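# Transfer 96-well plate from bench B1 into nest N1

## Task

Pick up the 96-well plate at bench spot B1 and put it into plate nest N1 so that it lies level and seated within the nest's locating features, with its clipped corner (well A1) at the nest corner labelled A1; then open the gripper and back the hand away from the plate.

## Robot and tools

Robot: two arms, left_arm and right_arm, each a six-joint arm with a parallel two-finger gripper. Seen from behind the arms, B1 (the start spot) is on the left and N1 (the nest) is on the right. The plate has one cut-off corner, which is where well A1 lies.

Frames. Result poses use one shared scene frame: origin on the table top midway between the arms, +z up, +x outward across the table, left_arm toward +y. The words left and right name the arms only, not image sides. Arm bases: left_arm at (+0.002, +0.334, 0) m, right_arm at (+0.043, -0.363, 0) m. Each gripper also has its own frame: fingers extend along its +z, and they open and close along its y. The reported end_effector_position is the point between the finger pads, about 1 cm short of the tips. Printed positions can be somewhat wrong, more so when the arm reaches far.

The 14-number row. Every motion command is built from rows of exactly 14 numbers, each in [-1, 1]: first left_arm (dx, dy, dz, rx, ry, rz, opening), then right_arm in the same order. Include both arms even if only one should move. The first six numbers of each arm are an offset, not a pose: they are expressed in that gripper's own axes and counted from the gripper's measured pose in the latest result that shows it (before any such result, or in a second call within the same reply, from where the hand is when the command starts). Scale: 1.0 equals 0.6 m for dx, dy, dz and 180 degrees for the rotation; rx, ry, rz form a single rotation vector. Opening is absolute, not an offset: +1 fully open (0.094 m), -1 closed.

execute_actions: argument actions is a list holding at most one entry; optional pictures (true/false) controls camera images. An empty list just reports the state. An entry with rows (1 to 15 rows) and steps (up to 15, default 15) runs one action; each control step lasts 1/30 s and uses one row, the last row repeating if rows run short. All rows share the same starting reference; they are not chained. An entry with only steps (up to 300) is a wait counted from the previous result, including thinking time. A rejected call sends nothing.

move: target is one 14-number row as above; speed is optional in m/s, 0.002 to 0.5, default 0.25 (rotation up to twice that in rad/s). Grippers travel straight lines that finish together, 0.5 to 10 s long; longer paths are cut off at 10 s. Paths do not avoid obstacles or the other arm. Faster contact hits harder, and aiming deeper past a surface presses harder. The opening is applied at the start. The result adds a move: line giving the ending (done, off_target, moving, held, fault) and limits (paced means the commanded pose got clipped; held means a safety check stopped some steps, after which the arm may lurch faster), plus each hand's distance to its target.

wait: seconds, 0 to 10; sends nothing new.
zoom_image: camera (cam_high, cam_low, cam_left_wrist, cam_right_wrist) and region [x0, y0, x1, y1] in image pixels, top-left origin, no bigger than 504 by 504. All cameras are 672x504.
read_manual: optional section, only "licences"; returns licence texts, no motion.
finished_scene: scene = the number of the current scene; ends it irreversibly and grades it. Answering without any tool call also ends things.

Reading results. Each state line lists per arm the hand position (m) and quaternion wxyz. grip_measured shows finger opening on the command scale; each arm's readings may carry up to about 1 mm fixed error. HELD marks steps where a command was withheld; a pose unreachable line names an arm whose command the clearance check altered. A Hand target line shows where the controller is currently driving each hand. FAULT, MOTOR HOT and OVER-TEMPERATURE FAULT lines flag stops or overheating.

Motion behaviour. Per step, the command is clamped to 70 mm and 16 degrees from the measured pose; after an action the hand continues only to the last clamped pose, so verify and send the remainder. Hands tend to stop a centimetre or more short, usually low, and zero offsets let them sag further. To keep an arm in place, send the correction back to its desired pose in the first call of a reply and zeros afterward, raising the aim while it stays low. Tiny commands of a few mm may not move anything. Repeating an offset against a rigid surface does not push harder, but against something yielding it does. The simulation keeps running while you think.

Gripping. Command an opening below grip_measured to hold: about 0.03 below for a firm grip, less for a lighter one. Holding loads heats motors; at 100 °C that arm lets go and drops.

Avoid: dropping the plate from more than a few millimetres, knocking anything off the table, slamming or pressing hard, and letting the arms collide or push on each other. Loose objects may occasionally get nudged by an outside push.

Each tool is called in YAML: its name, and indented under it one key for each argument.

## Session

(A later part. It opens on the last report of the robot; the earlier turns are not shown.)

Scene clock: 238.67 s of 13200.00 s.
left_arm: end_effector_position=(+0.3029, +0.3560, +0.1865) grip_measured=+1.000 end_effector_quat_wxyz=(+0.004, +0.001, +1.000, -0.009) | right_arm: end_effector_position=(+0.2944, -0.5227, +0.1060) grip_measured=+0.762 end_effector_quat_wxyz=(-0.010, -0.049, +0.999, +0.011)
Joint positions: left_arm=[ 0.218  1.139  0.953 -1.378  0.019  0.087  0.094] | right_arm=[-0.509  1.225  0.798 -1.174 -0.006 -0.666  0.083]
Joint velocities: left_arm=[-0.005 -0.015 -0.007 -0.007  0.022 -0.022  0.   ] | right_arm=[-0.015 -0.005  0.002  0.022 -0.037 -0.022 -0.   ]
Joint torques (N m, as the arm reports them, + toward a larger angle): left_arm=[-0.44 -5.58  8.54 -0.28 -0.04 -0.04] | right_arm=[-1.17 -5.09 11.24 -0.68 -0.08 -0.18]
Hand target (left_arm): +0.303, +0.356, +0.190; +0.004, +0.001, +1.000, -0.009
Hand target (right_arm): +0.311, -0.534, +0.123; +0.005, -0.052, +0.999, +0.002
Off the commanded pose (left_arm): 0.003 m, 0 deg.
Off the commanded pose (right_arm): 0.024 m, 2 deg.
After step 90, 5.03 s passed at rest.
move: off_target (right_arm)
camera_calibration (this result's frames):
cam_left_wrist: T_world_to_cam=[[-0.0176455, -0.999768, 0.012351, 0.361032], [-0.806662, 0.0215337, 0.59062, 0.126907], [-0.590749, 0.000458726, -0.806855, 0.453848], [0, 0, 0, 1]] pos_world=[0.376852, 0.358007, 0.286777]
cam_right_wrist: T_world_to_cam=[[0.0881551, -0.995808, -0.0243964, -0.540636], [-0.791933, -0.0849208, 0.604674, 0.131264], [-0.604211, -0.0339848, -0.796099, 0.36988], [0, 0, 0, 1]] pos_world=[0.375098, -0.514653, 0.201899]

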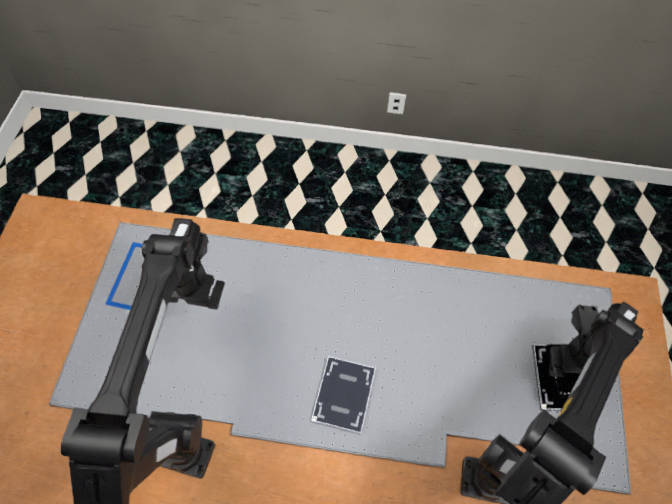

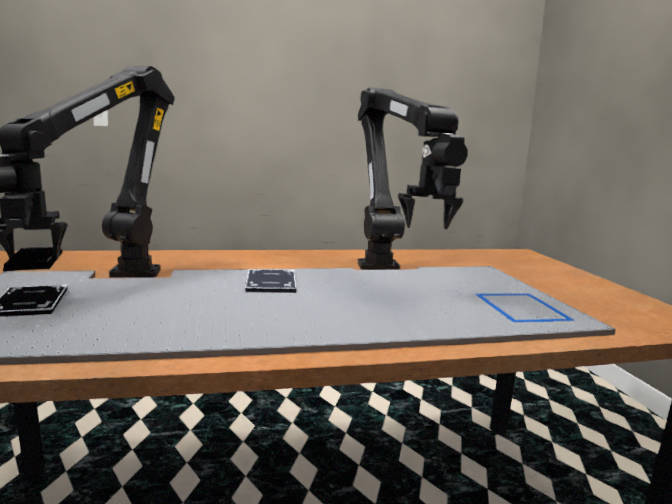

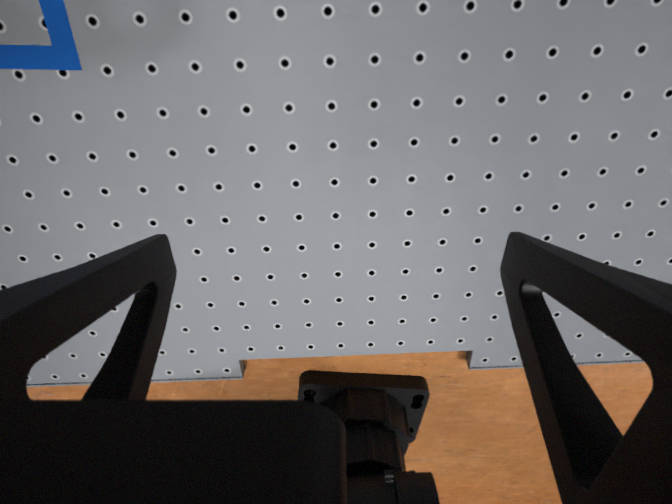

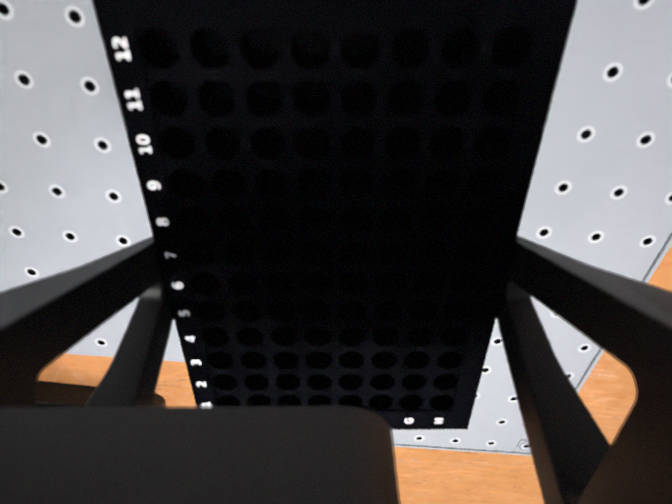

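move:
  target: [0,0,-0.005,0,0,0,1,-0.0263,-0.0233,0.1008,0.0073,-0.006,-0.004,0.74]
  speed: 0.06

Scene clock: 245.10 s of 13200.00 s.
left_arm: end_effector_position=(+0.3029, +0.3560, +0.1865) grip_measured=+1.000 end_effector_quat_wxyz=(+0.004, +0.001, +1.000, -0.009) | right_arm: end_effector_position=(+0.3095, -0.5328, +0.0499) grip_measured=+0.762 end_effector_quat_wxyz=(+0.002, -0.052, +0.999, +0.001)
Joint positions: left_arm=[ 0.218  1.139  0.953 -1.378  0.019  0.087  0.094] | right_arm=[-0.509  1.343  0.732 -0.958 -0.003 -0.671  0.083]
Joint velocities: left_arm=[-0.005 -0.005 -0.012 -0.007 -0.022 -0.007  0.   ] | right_arm=[-0.024 -0.024 -0.002  0.027 -0.007  0.095  0.001]
Joint torques (N m, as the arm reports them, + toward a larger angle): left_arm=[-0.43 -5.56  8.55 -0.27 -0.04 -0.04] | right_arm=[-0.82 -5.99  6.58  0.49  0.21 -0.2 ]
Hand target (left_arm): +0.303, +0.356, +0.190; +0.004, +0.001, +1.000, -0.009
Hand target (right_arm): +0.309, -0.534, +0.045; -0.001, -0.055, +0.998, +0.000
Off the commanded pose (left_arm): 0.003 m, 0 deg.
Off the commanded pose (right_arm): 0.005 m, 0 deg.
After step 90, 2.03 s passed at rest.
move: done
camera_calibration (this result's frames):
cam_left_wrist: T_world_to_cam=[[-0.0176455, -0.999768, 0.012351, 0.361032], [-0.806662, 0.0215337, 0.59062, 0.126907], [-0.590749, 0.000458726, -0.806855, 0.453848], [0, 0, 0, 1]] pos_world=[0.376852, 0.358007, 0.286777]
cam_right_wrist: T_world_to_cam=[[0.0938584, -0.995581, -0.00301379, -0.556098], [-0.806879, -0.0778411, 0.585566, 0.185635], [-0.583213, -0.0525285, -0.810619, 0.318341], [0, 0, 0, 1]] pos_world=[0.38764, -0.522469, 0.147676]

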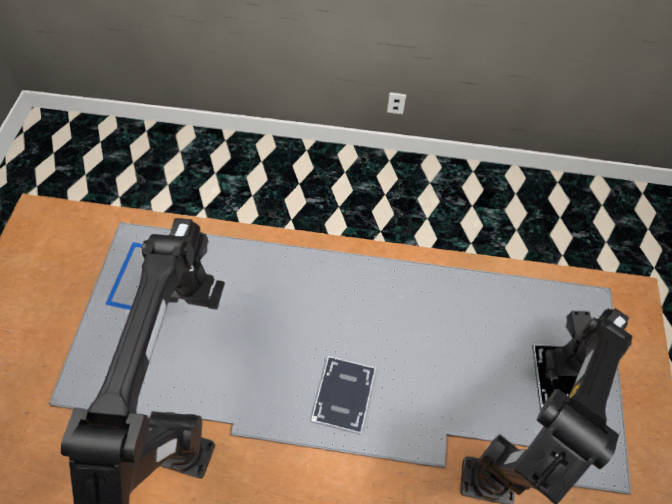

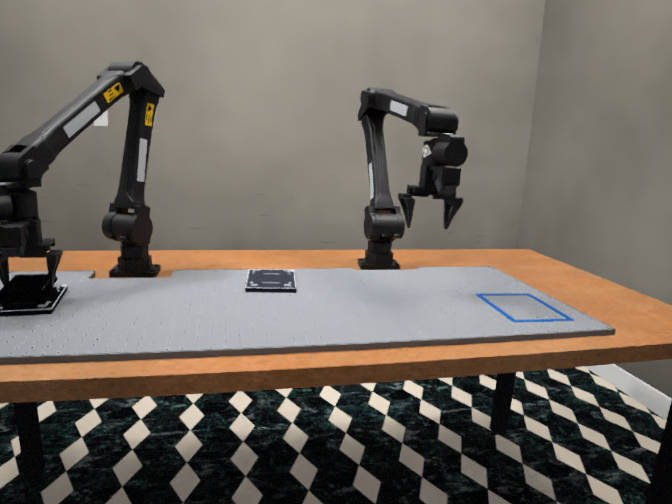

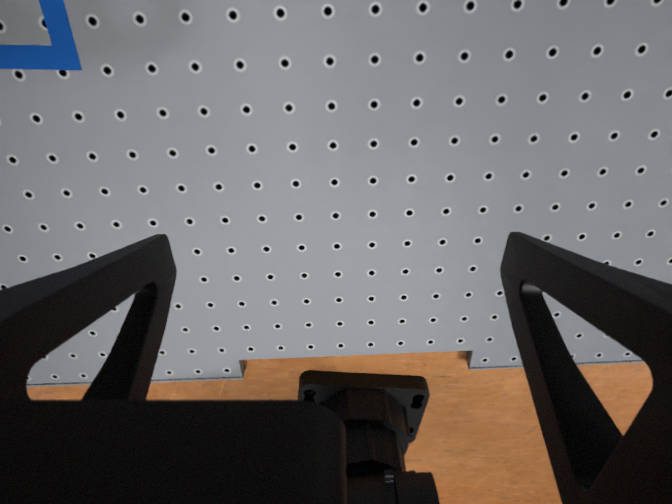

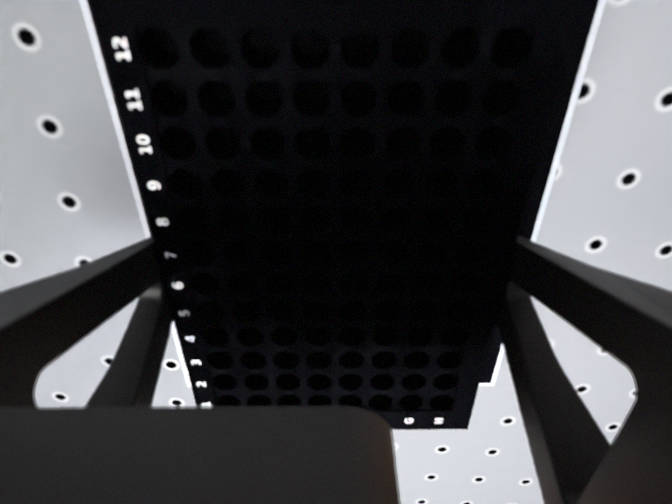

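zoom_image:
  camera: "cam_low"
  region: [0, 240, 112, 324]

zoom_image:
  camera: "cam_high"
  region: [510, 320, 630, 420]

Region (0, 240, 112, 324) of cam_low's 672x504 image, scaled by 4.500, with more detail than that image has; it fills the top 378 rows of this view, and the rest is white.

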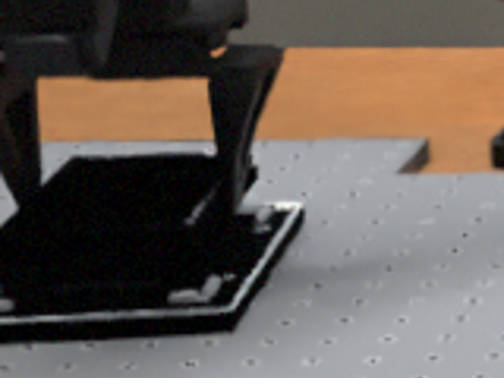

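Region (510, 320, 630, 420) of cam_high's 672x504 image, scaled by 4.200, with more detail than that image has.

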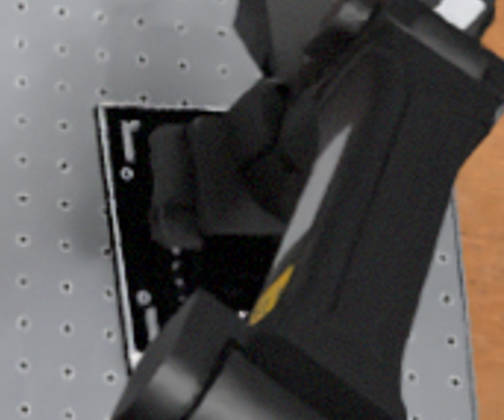

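move:
  target: [0,0,-0.005,0,0,0,1,0.0083,-0.0103,0.018,0.0006,0.0013,-0.002,0.74]
  speed: 0.02

Scene clock: 263.23 s of 13200.00 s.
left_arm: end_effector_position=(+0.3029, +0.3560, +0.1865) grip_measured=+1.000 end_effector_quat_wxyz=(+0.004, +0.001, +1.000, -0.009) | right_arm: end_effector_position=(+0.3086, -0.5349, +0.0451) grip_measured=+0.762 end_effector_quat_wxyz=(+0.004, -0.058, +0.998, -0.001)
Joint positions: left_arm=[ 0.218  1.139  0.953 -1.378  0.019  0.087  0.094] | right_arm=[-0.516  1.35   0.724 -0.937 -0.003 -0.691  0.083]
Joint velocities: left_arm=[ 0.005 -0.005  0.017 -0.012  0.022 -0.007  0.   ] | right_arm=[ 0.005  0.005  0.002 -0.012 -0.007 -0.066 -0.   ]
Joint torques (N m, as the arm reports them, + toward a larger angle): left_arm=[-0.43 -5.57  8.55 -0.27 -0.04 -0.04] | right_arm=[-1.67 -5.68  6.47  0.48  0.2  -0.19]
Hand target (left_arm): +0.303, +0.356, +0.190; +0.004, +0.001, +1.000, -0.009
Hand target (right_arm): +0.305, -0.539, +0.039; -0.000, -0.055, +0.998, -0.000
Off the commanded pose (left_arm): 0.003 m, 0 deg.
Off the commanded pose (right_arm): 0.008 m, 1 deg.
After step 90, 14.20 s passed at rest.
move: done
camera_calibration (this result's frames):
cam_left_wrist: T_world_to_cam=[[-0.0176455, -0.999768, 0.012351, 0.361032], [-0.806662, 0.0215337, 0.59062, 0.126907], [-0.590749, 0.000458726, -0.806855, 0.453848], [0, 0, 0, 1]] pos_world=[0.376852, 0.358007, 0.286777]
cam_right_wrist: T_world_to_cam=[[0.106389, -0.994325, 0.000187872, -0.561499], [-0.808284, -0.0863736, 0.582423, 0.183523], [-0.579101, -0.0621155, -0.812886, 0.307563], [0, 0, 0, 1]] pos_world=[0.386186, -0.523356, 0.143231]

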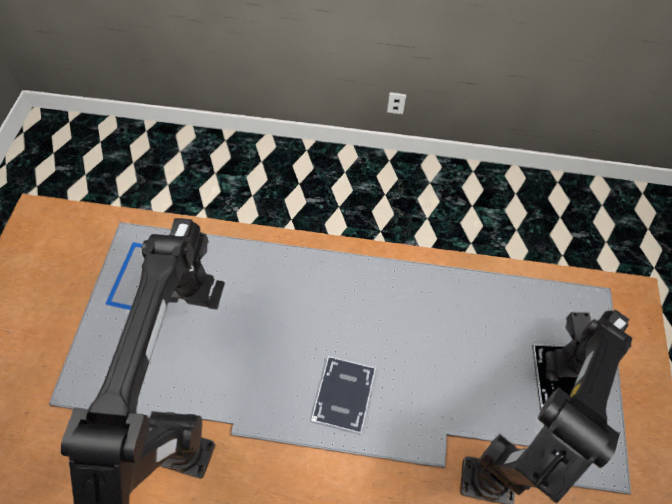

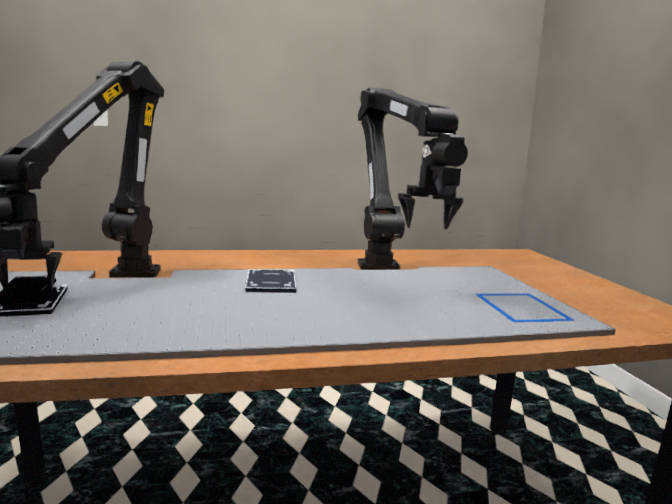

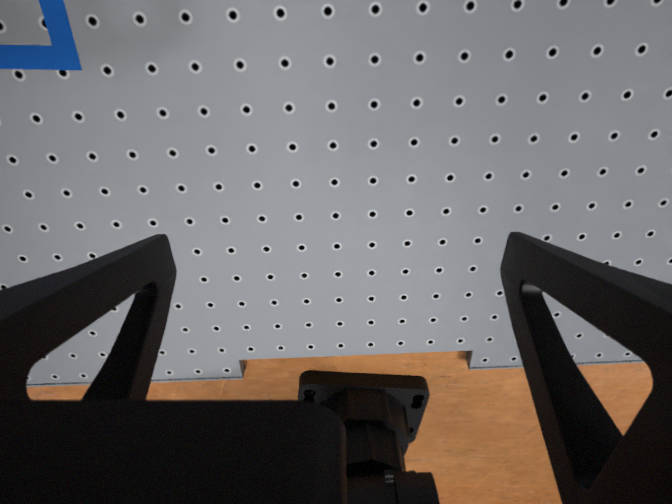

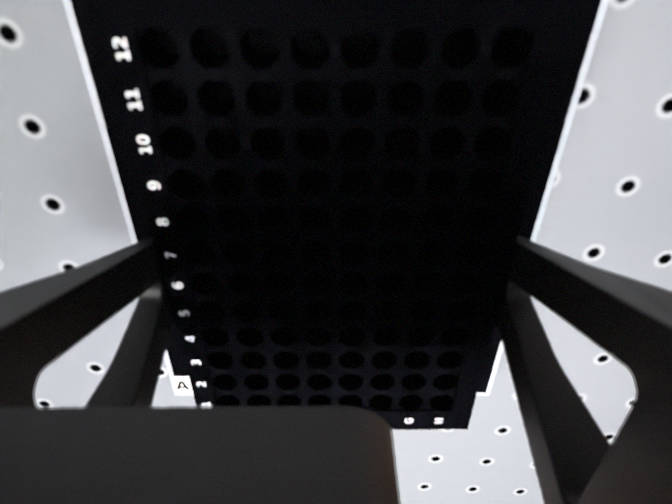

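zoom_image:
  camera: "cam_right_wrist"
  region: [100, 300, 580, 460]

zoom_image:
  camera: "cam_right_wrist"
  region: [40, 0, 200, 120]

zoom_image:
  camera: "cam_right_wrist"
  region: [471, 0, 631, 120]

Region (100, 300, 580, 460) of cam_right_wrist's 672x504 image, scaled by 1.050, with more detail than that image has.

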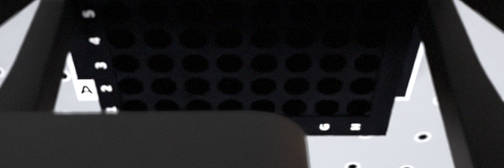

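Region (40, 0, 200, 120) of cam_right_wrist's 672x504 image, scaled by 3.150, with more detail than that image has; it fills the top 378 rows of this view, and the rest is white.

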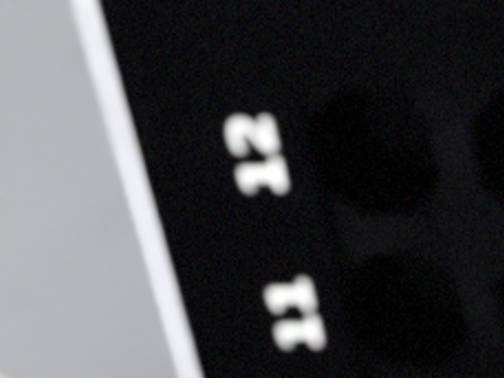

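Region (471, 0, 631, 120) of cam_right_wrist's 672x504 image, scaled by 3.150, with more detail than that image has; it fills the top 378 rows of this view, and the rest is white.

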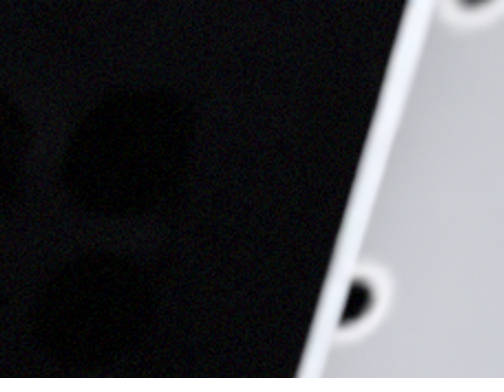

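move:
  target: [0,0,-0.005,0,0,0,1,0.002,0,0.018,-0.0006,0.0025,0.006,0.74]
  speed: 0.015

Scene clock: 273.93 s of 13200.00 s.
left_arm: end_effector_position=(+0.3029, +0.3560, +0.1865) grip_measured=+1.000 end_effector_quat_wxyz=(+0.004, +0.001, +1.000, -0.009) | right_arm: end_effector_position=(+0.3082, -0.5346, +0.0402) grip_measured=+0.762 end_effector_quat_wxyz=(+0.004, -0.053, +0.999, -0.001)
Joint positions: left_arm=[ 0.218  1.139  0.953 -1.378  0.019  0.087  0.094] | right_arm=[-0.516  1.359  0.716 -0.921 -0.003 -0.681  0.083]
Joint velocities: left_arm=[-0.015 -0.015  0.002 -0.007 -0.007 -0.022  0.   ] | right_arm=[-0.015  0.005  0.007  0.022  0.037 -0.037 -0.001]
Joint torques (N m, as the arm reports them, + toward a larger angle): left_arm=[-0.44 -5.57  8.55 -0.27 -0.04 -0.04] | right_arm=[-0.79 -5.67  6.44  0.4   0.18 -0.04]
Hand target (left_arm): +0.303, +0.356, +0.190; +0.004, +0.001, +1.000, -0.009
Hand target (right_arm): +0.307, -0.535, +0.035; +0.000, -0.049, +0.999, -0.000
Off the commanded pose (left_arm): 0.003 m, 0 deg.
Off the commanded pose (right_arm): 0.006 m, 1 deg.
After step 90, 6.70 s passed at rest.
move: done
camera_calibration (this result's frames):
cam_left_wrist: T_world_to_cam=[[-0.0176455, -0.999768, 0.012351, 0.361032], [-0.806662, 0.0215337, 0.59062, 0.126907], [-0.590749, 0.000458726, -0.806855, 0.453848], [0, 0, 0, 1]] pos_world=[0.376852, 0.358007, 0.286777]
cam_right_wrist: T_world_to_cam=[[0.0969021, -0.995294, -0.000361262, -0.558737], [-0.808704, -0.0789473, 0.582893, 0.190134], [-0.580179, -0.0561914, -0.812549, 0.306812], [0, 0, 0, 1]] pos_world=[0.385911, -0.523857, 0.13827]

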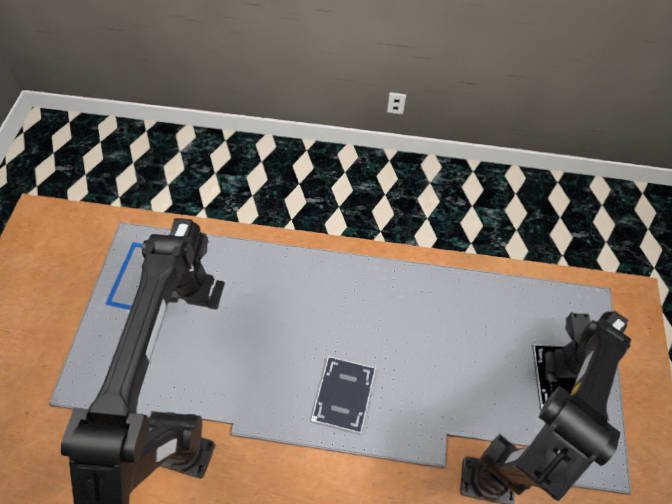

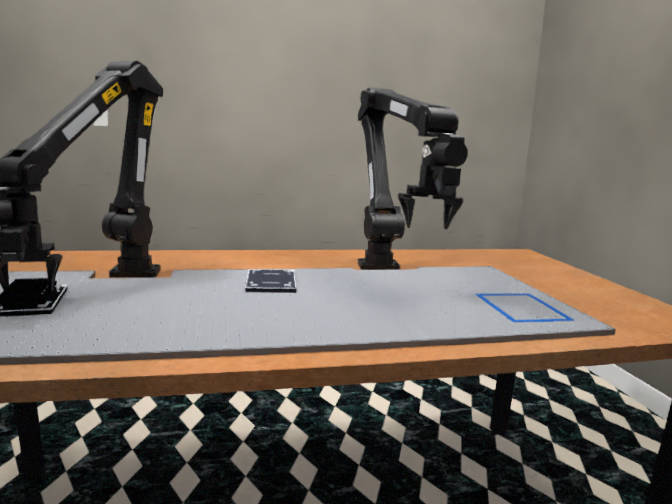

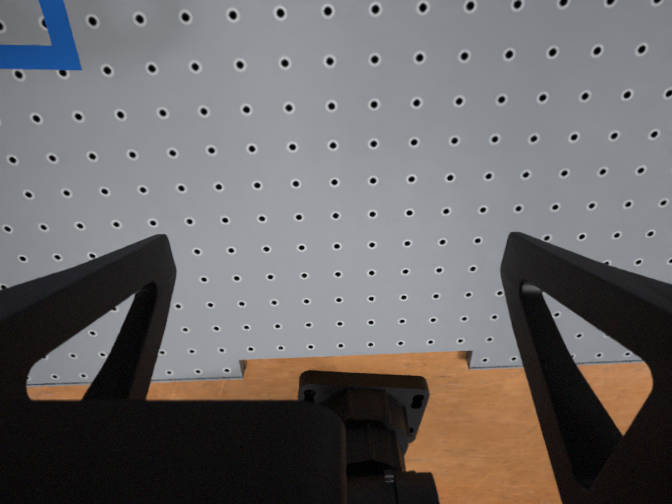

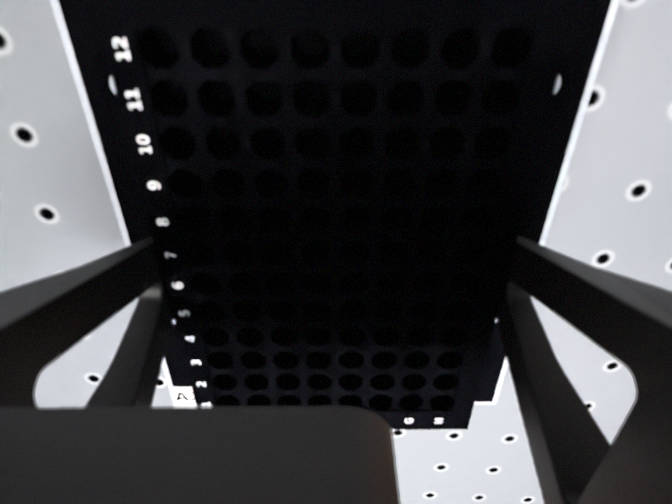

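zoom_image:
  camera: "cam_low"
  region: [0, 260, 84, 323]

zoom_image:
  camera: "cam_right_wrist"
  region: [400, 290, 560, 450]

Region (0, 260, 84, 323) of cam_low's 672x504 image, scaled by 6.000, with more detail than that image has; it fills the top 378 rows of this view, and the rest is white.

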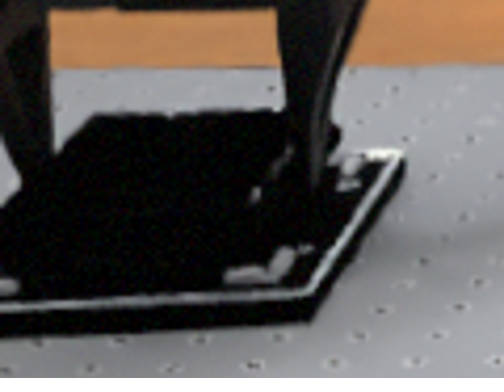

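Region (400, 290, 560, 450) of cam_right_wrist's 672x504 image, scaled by 3.150, with more detail than that image has.

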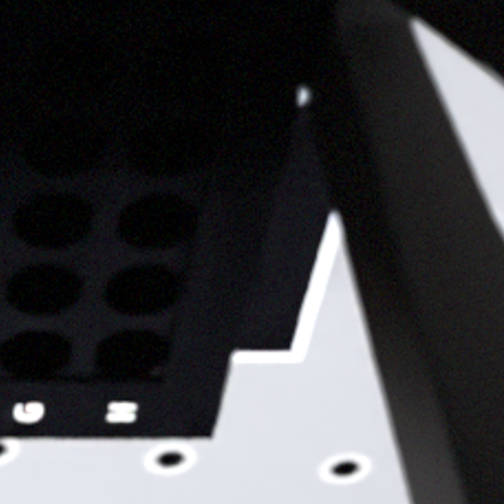

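move:
  target: [0,0,-0.005,0,0,0,1,-0.001,0,0.021,-0.0006,0.0025,0,0.74]
  speed: 0.01

zoom_image:
  camera: "cam_low"
  region: [0, 260, 84, 323]

Scene clock: 288.00 s of 13200.00 s.
left_arm: end_effector_position=(+0.3029, +0.3560, +0.1865) grip_measured=+1.000 end_effector_quat_wxyz=(+0.004, +0.001, +1.000, -0.009) | right_arm: end_effector_position=(+0.3097, -0.5356, +0.0343) grip_measured=+0.762 end_effector_quat_wxyz=(+0.005, -0.053, +0.999, -0.001)
Joint positions: left_arm=[ 0.218  1.139  0.953 -1.378  0.019  0.087  0.094] | right_arm=[-0.516  1.374  0.711 -0.899 -0.003 -0.681  0.083]
Joint velocities: left_arm=[-0.015  0.005 -0.007 -0.012 -0.022  0.007  0.   ] | right_arm=[-0.005 -0.005 -0.002 -0.002 -0.051  0.007  0.   ]
Joint torques (N m, as the arm reports them, + toward a larger angle): left_arm=[-0.46 -5.57  8.55 -0.27 -0.04 -0.04] | right_arm=[-0.59 -5.69  6.17  0.5   0.19 -0.09]
Hand target (left_arm): +0.303, +0.356, +0.190; +0.004, +0.001, +1.000, -0.009
Hand target (right_arm): +0.309, -0.535, +0.028; -0.000, -0.053, +0.999, +0.000
Off the commanded pose (left_arm): 0.003 m, 0 deg.
Off the commanded pose (right_arm): 0.007 m, 1 deg.
After step 90, 9.57 s passed at rest.
move: done
camera_calibration (this result's frames):
cam_left_wrist: T_world_to_cam=[[-0.0176455, -0.999768, 0.012351, 0.361032], [-0.806662, 0.0215337, 0.59062, 0.126907], [-0.590749, 0.000458726, -0.806855, 0.453848], [0, 0, 0, 1]] pos_world=[0.376852, 0.358007, 0.286777]
cam_right_wrist: T_world_to_cam=[[0.0965218, -0.99533, 0.00106026, -0.559828], [-0.809853, -0.0779158, 0.581436, 0.19567], [-0.578638, -0.0569799, -0.813592, 0.302022], [0, 0, 0, 1]] pos_world=[0.387261, -0.524759, 0.132547]

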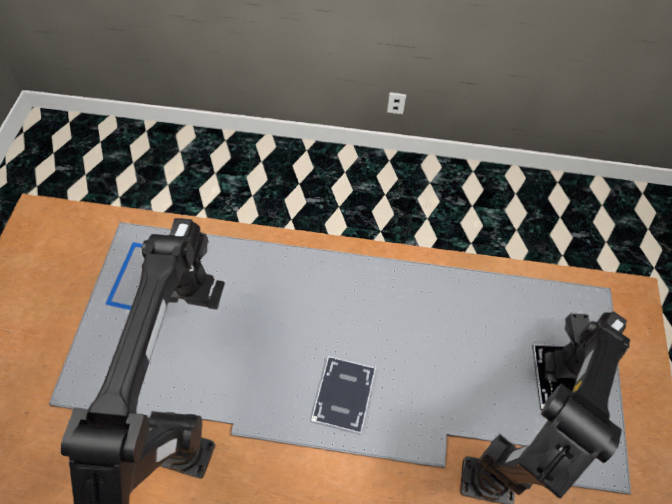

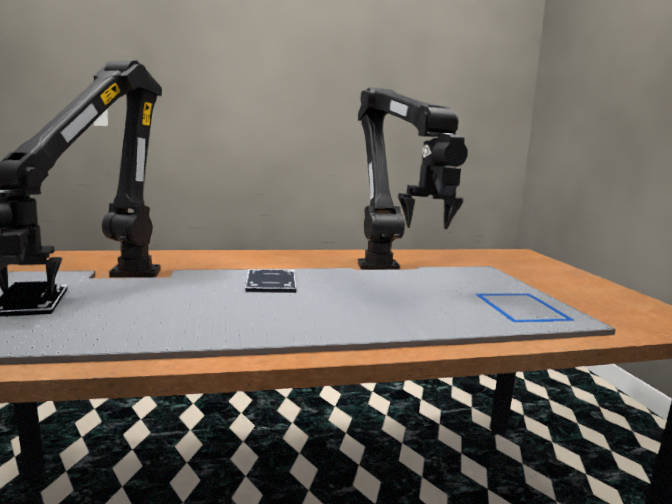

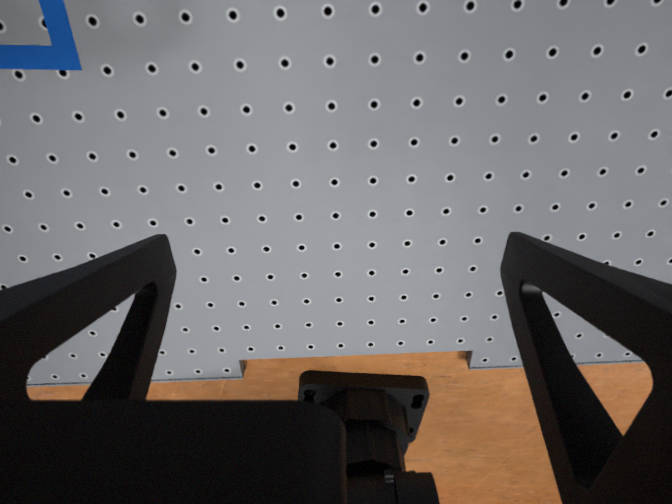

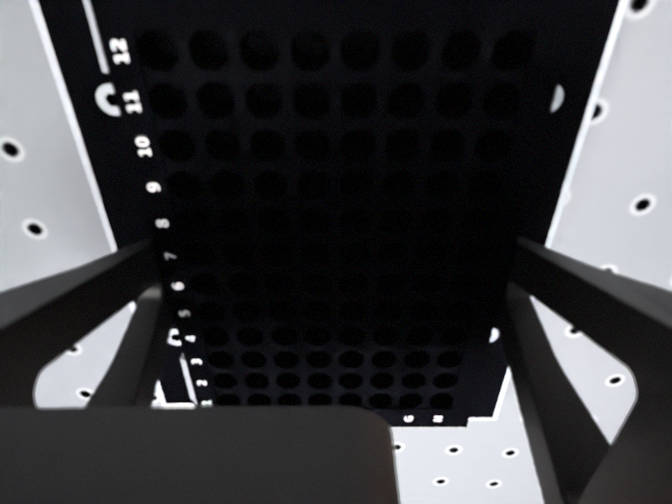

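Region (0, 260, 84, 323) of cam_low's 672x504 image, scaled by 6.000, with more detail than that image has; it fills the top 378 rows of this view, and the rest is white.

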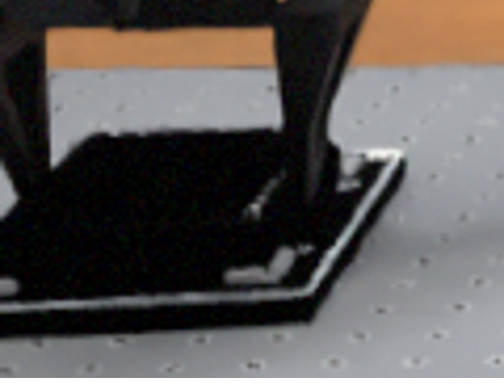

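move:
  target: [0,0,-0.005,0,0,0,1,0.005,0.004,0.015,-0.0006,0.003,0,0.74]
  speed: 0.01

Scene clock: 297.40 s of 13200.00 s.
left_arm: end_effector_position=(+0.3029, +0.3560, +0.1865) grip_measured=+1.000 end_effector_quat_wxyz=(+0.004, +0.001, +1.000, -0.009) | right_arm: end_effector_position=(+0.3074, -0.5345, +0.0315) grip_measured=+0.762 end_effector_quat_wxyz=(+0.004, -0.053, +0.999, -0.001)
Joint positions: left_arm=[ 0.218  1.139  0.953 -1.378  0.019  0.087  0.094] | right_arm=[-0.516  1.374  0.702 -0.891 -0.002 -0.681  0.083]
Joint velocities: left_arm=[-0.005  0.015 -0.032  0.017 -0.066 -0.022  0.   ] | right_arm=[-0.005 -0.015  0.002 -0.002 -0.037  0.022 -0.001]
Joint torques (N m, as the arm reports them, + toward a larger angle): left_arm=[-0.44 -5.55  8.55 -0.27 -0.04 -0.04] | right_arm=[-0.72 -5.75  6.21  0.51  0.17 -0.09]
Hand target (left_arm): +0.303, +0.356, +0.190; +0.004, +0.001, +1.000, -0.009
Hand target (right_arm): +0.306, -0.534, +0.026; -0.000, -0.053, +0.999, -0.001
Off the commanded pose (left_arm): 0.003 m, 0 deg.
Off the commanded pose (right_arm): 0.006 m, 0 deg.
After step 90, 5.20 s passed at rest.
move: done
camera_calibration (this result's frames):
cam_left_wrist: T_world_to_cam=[[-0.0176455, -0.999768, 0.012351, 0.361032], [-0.806662, 0.0215337, 0.59062, 0.126907], [-0.590749, 0.000458726, -0.806855, 0.453848], [0, 0, 0, 1]] pos_world=[0.376852, 0.358007, 0.286777]
cam_right_wrist: T_world_to_cam=[[0.0965116, -0.995331, 0.00154259, -0.558465], [-0.808812, -0.0775225, 0.582936, 0.195429], [-0.580094, -0.0575077, -0.812517, 0.298576], [0, 0, 0, 1]] pos_world=[0.385166, -0.523536, 0.129537]

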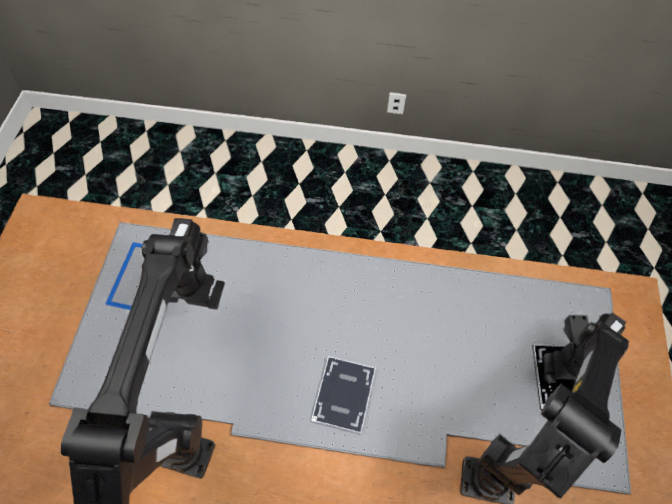

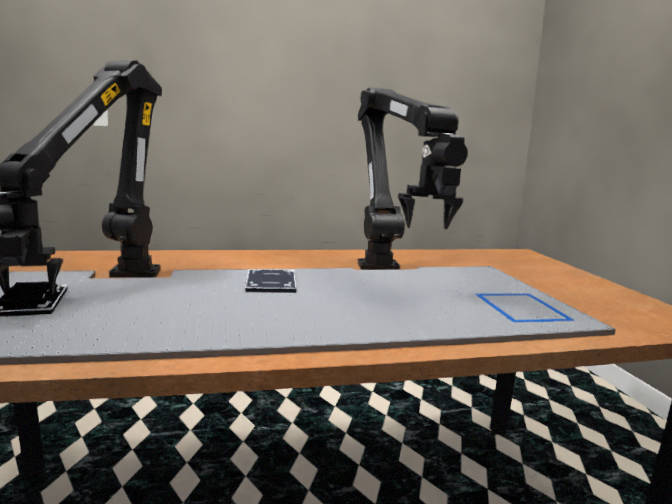

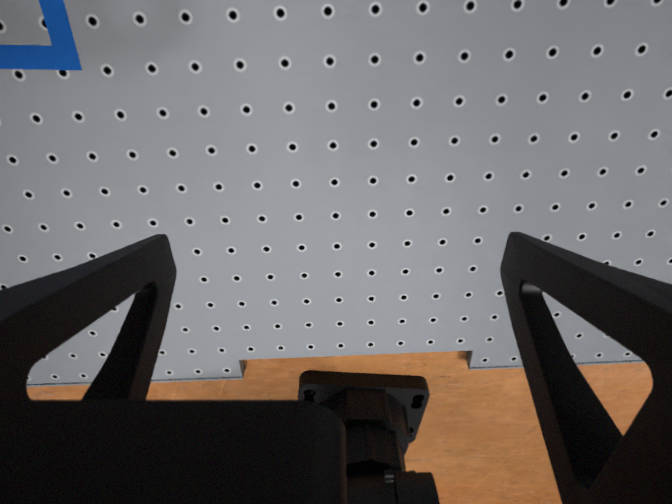

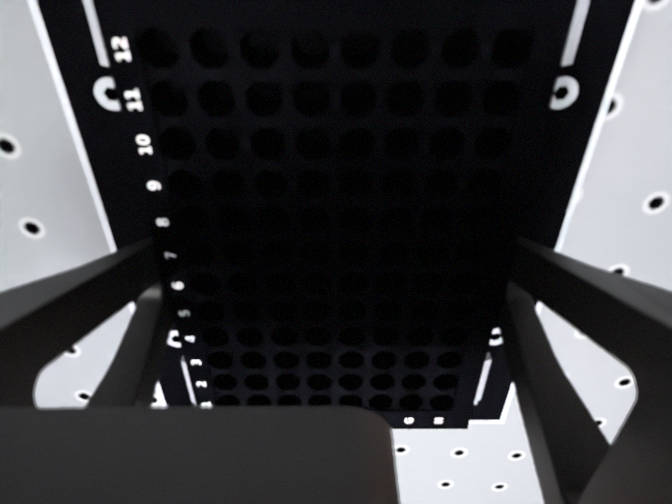

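move:
  target: [0,0,-0.005,0,0,0,1,0.002,0.002,0.015,-0.0006,0.0025,0,0.74]
  speed: 0.01

zoom_image:
  camera: "cam_low"
  region: [0, 260, 84, 323]

Scene clock: 300.87 s of 13200.00 s.
left_arm: end_effector_position=(+0.3029, +0.3560, +0.1865) grip_measured=+1.000 end_effector_quat_wxyz=(+0.004, +0.001, +1.000, -0.009) | right_arm: end_effector_position=(+0.3073, -0.5344, +0.0307) grip_measured=+0.762 end_effector_quat_wxyz=(+0.004, -0.053, +0.999, -0.002)
Joint positions: left_arm=[ 0.218  1.139  0.953 -1.378  0.019  0.087  0.094] | right_arm=[-0.516  1.374  0.699 -0.886 -0.002 -0.681  0.083]
Joint velocities: left_arm=[-0.015  0.005  0.002 -0.007 -0.095 -0.007  0.   ] | right_arm=[-0.005  0.005 -0.002  0.017 -0.022 -0.037 -0.   ]
Joint torques (N m, as the arm reports them, + toward a larger angle): left_arm=[-0.4  -5.58  8.54 -0.28 -0.04 -0.04] | right_arm=[-0.67 -5.39  6.01  0.75  0.19 -0.09]
Hand target (left_arm): +0.303, +0.356, +0.190; +0.004, +0.001, +1.000, -0.009
Hand target (right_arm): +0.306, -0.533, +0.023; -0.000, -0.053, +0.999, -0.001
Off the commanded pose (left_arm): 0.003 m, 0 deg.
Off the commanded pose (right_arm): 0.008 m, 1 deg.
move: done
camera_calibration (this result's frames):
cam_left_wrist: T_world_to_cam=[[-0.0176455, -0.999768, 0.012351, 0.361032], [-0.806662, 0.0215337, 0.59062, 0.126907], [-0.590749, 0.000458726, -0.806855, 0.453848], [0, 0, 0, 1]] pos_world=[0.376852, 0.358007, 0.286777]
cam_right_wrist: T_world_to_cam=[[0.0965082, -0.995328, 0.00272945, -0.558393], [-0.809744, -0.0769185, 0.58172, 0.196432], [-0.578793, -0.0583509, -0.813384, 0.297031], [0, 0, 0, 1]] pos_world=[0.384868, -0.523344, 0.128856]

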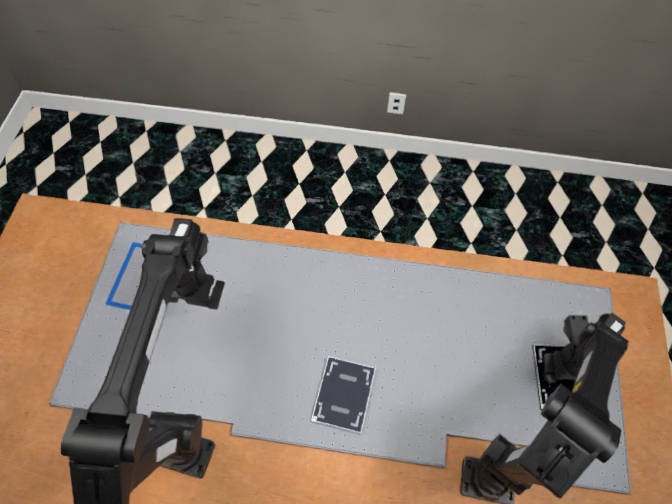

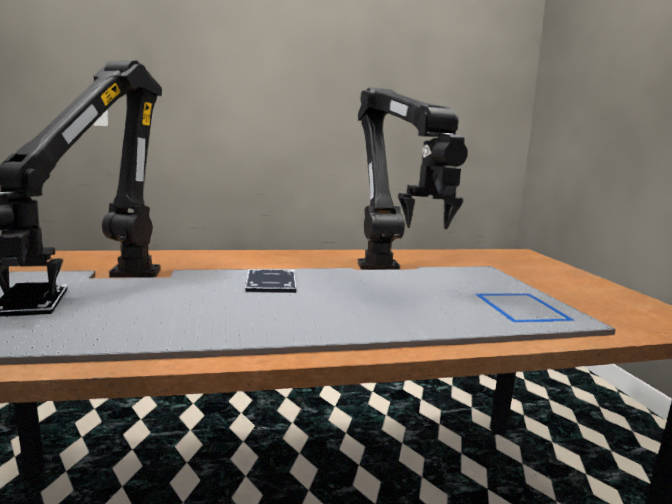

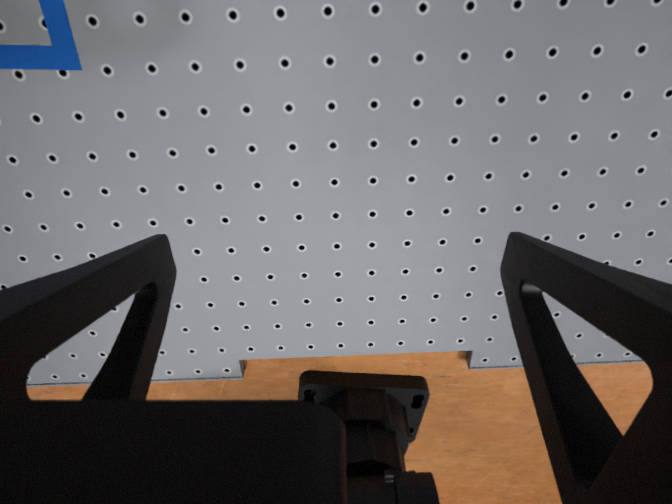

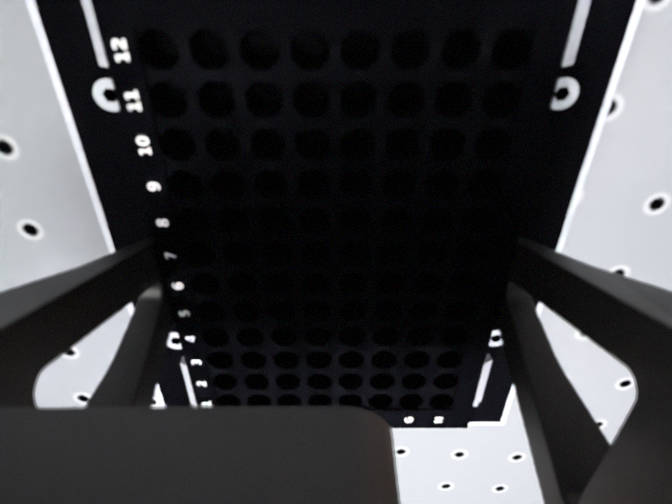

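Region (0, 260, 84, 323) of cam_low's 672x504 image, scaled by 6.000, with more detail than that image has; it fills the top 378 rows of this view, and the rest is white.

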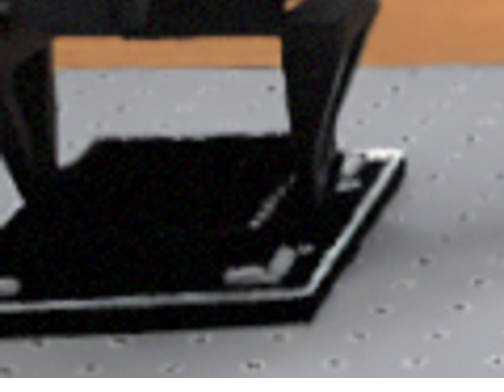

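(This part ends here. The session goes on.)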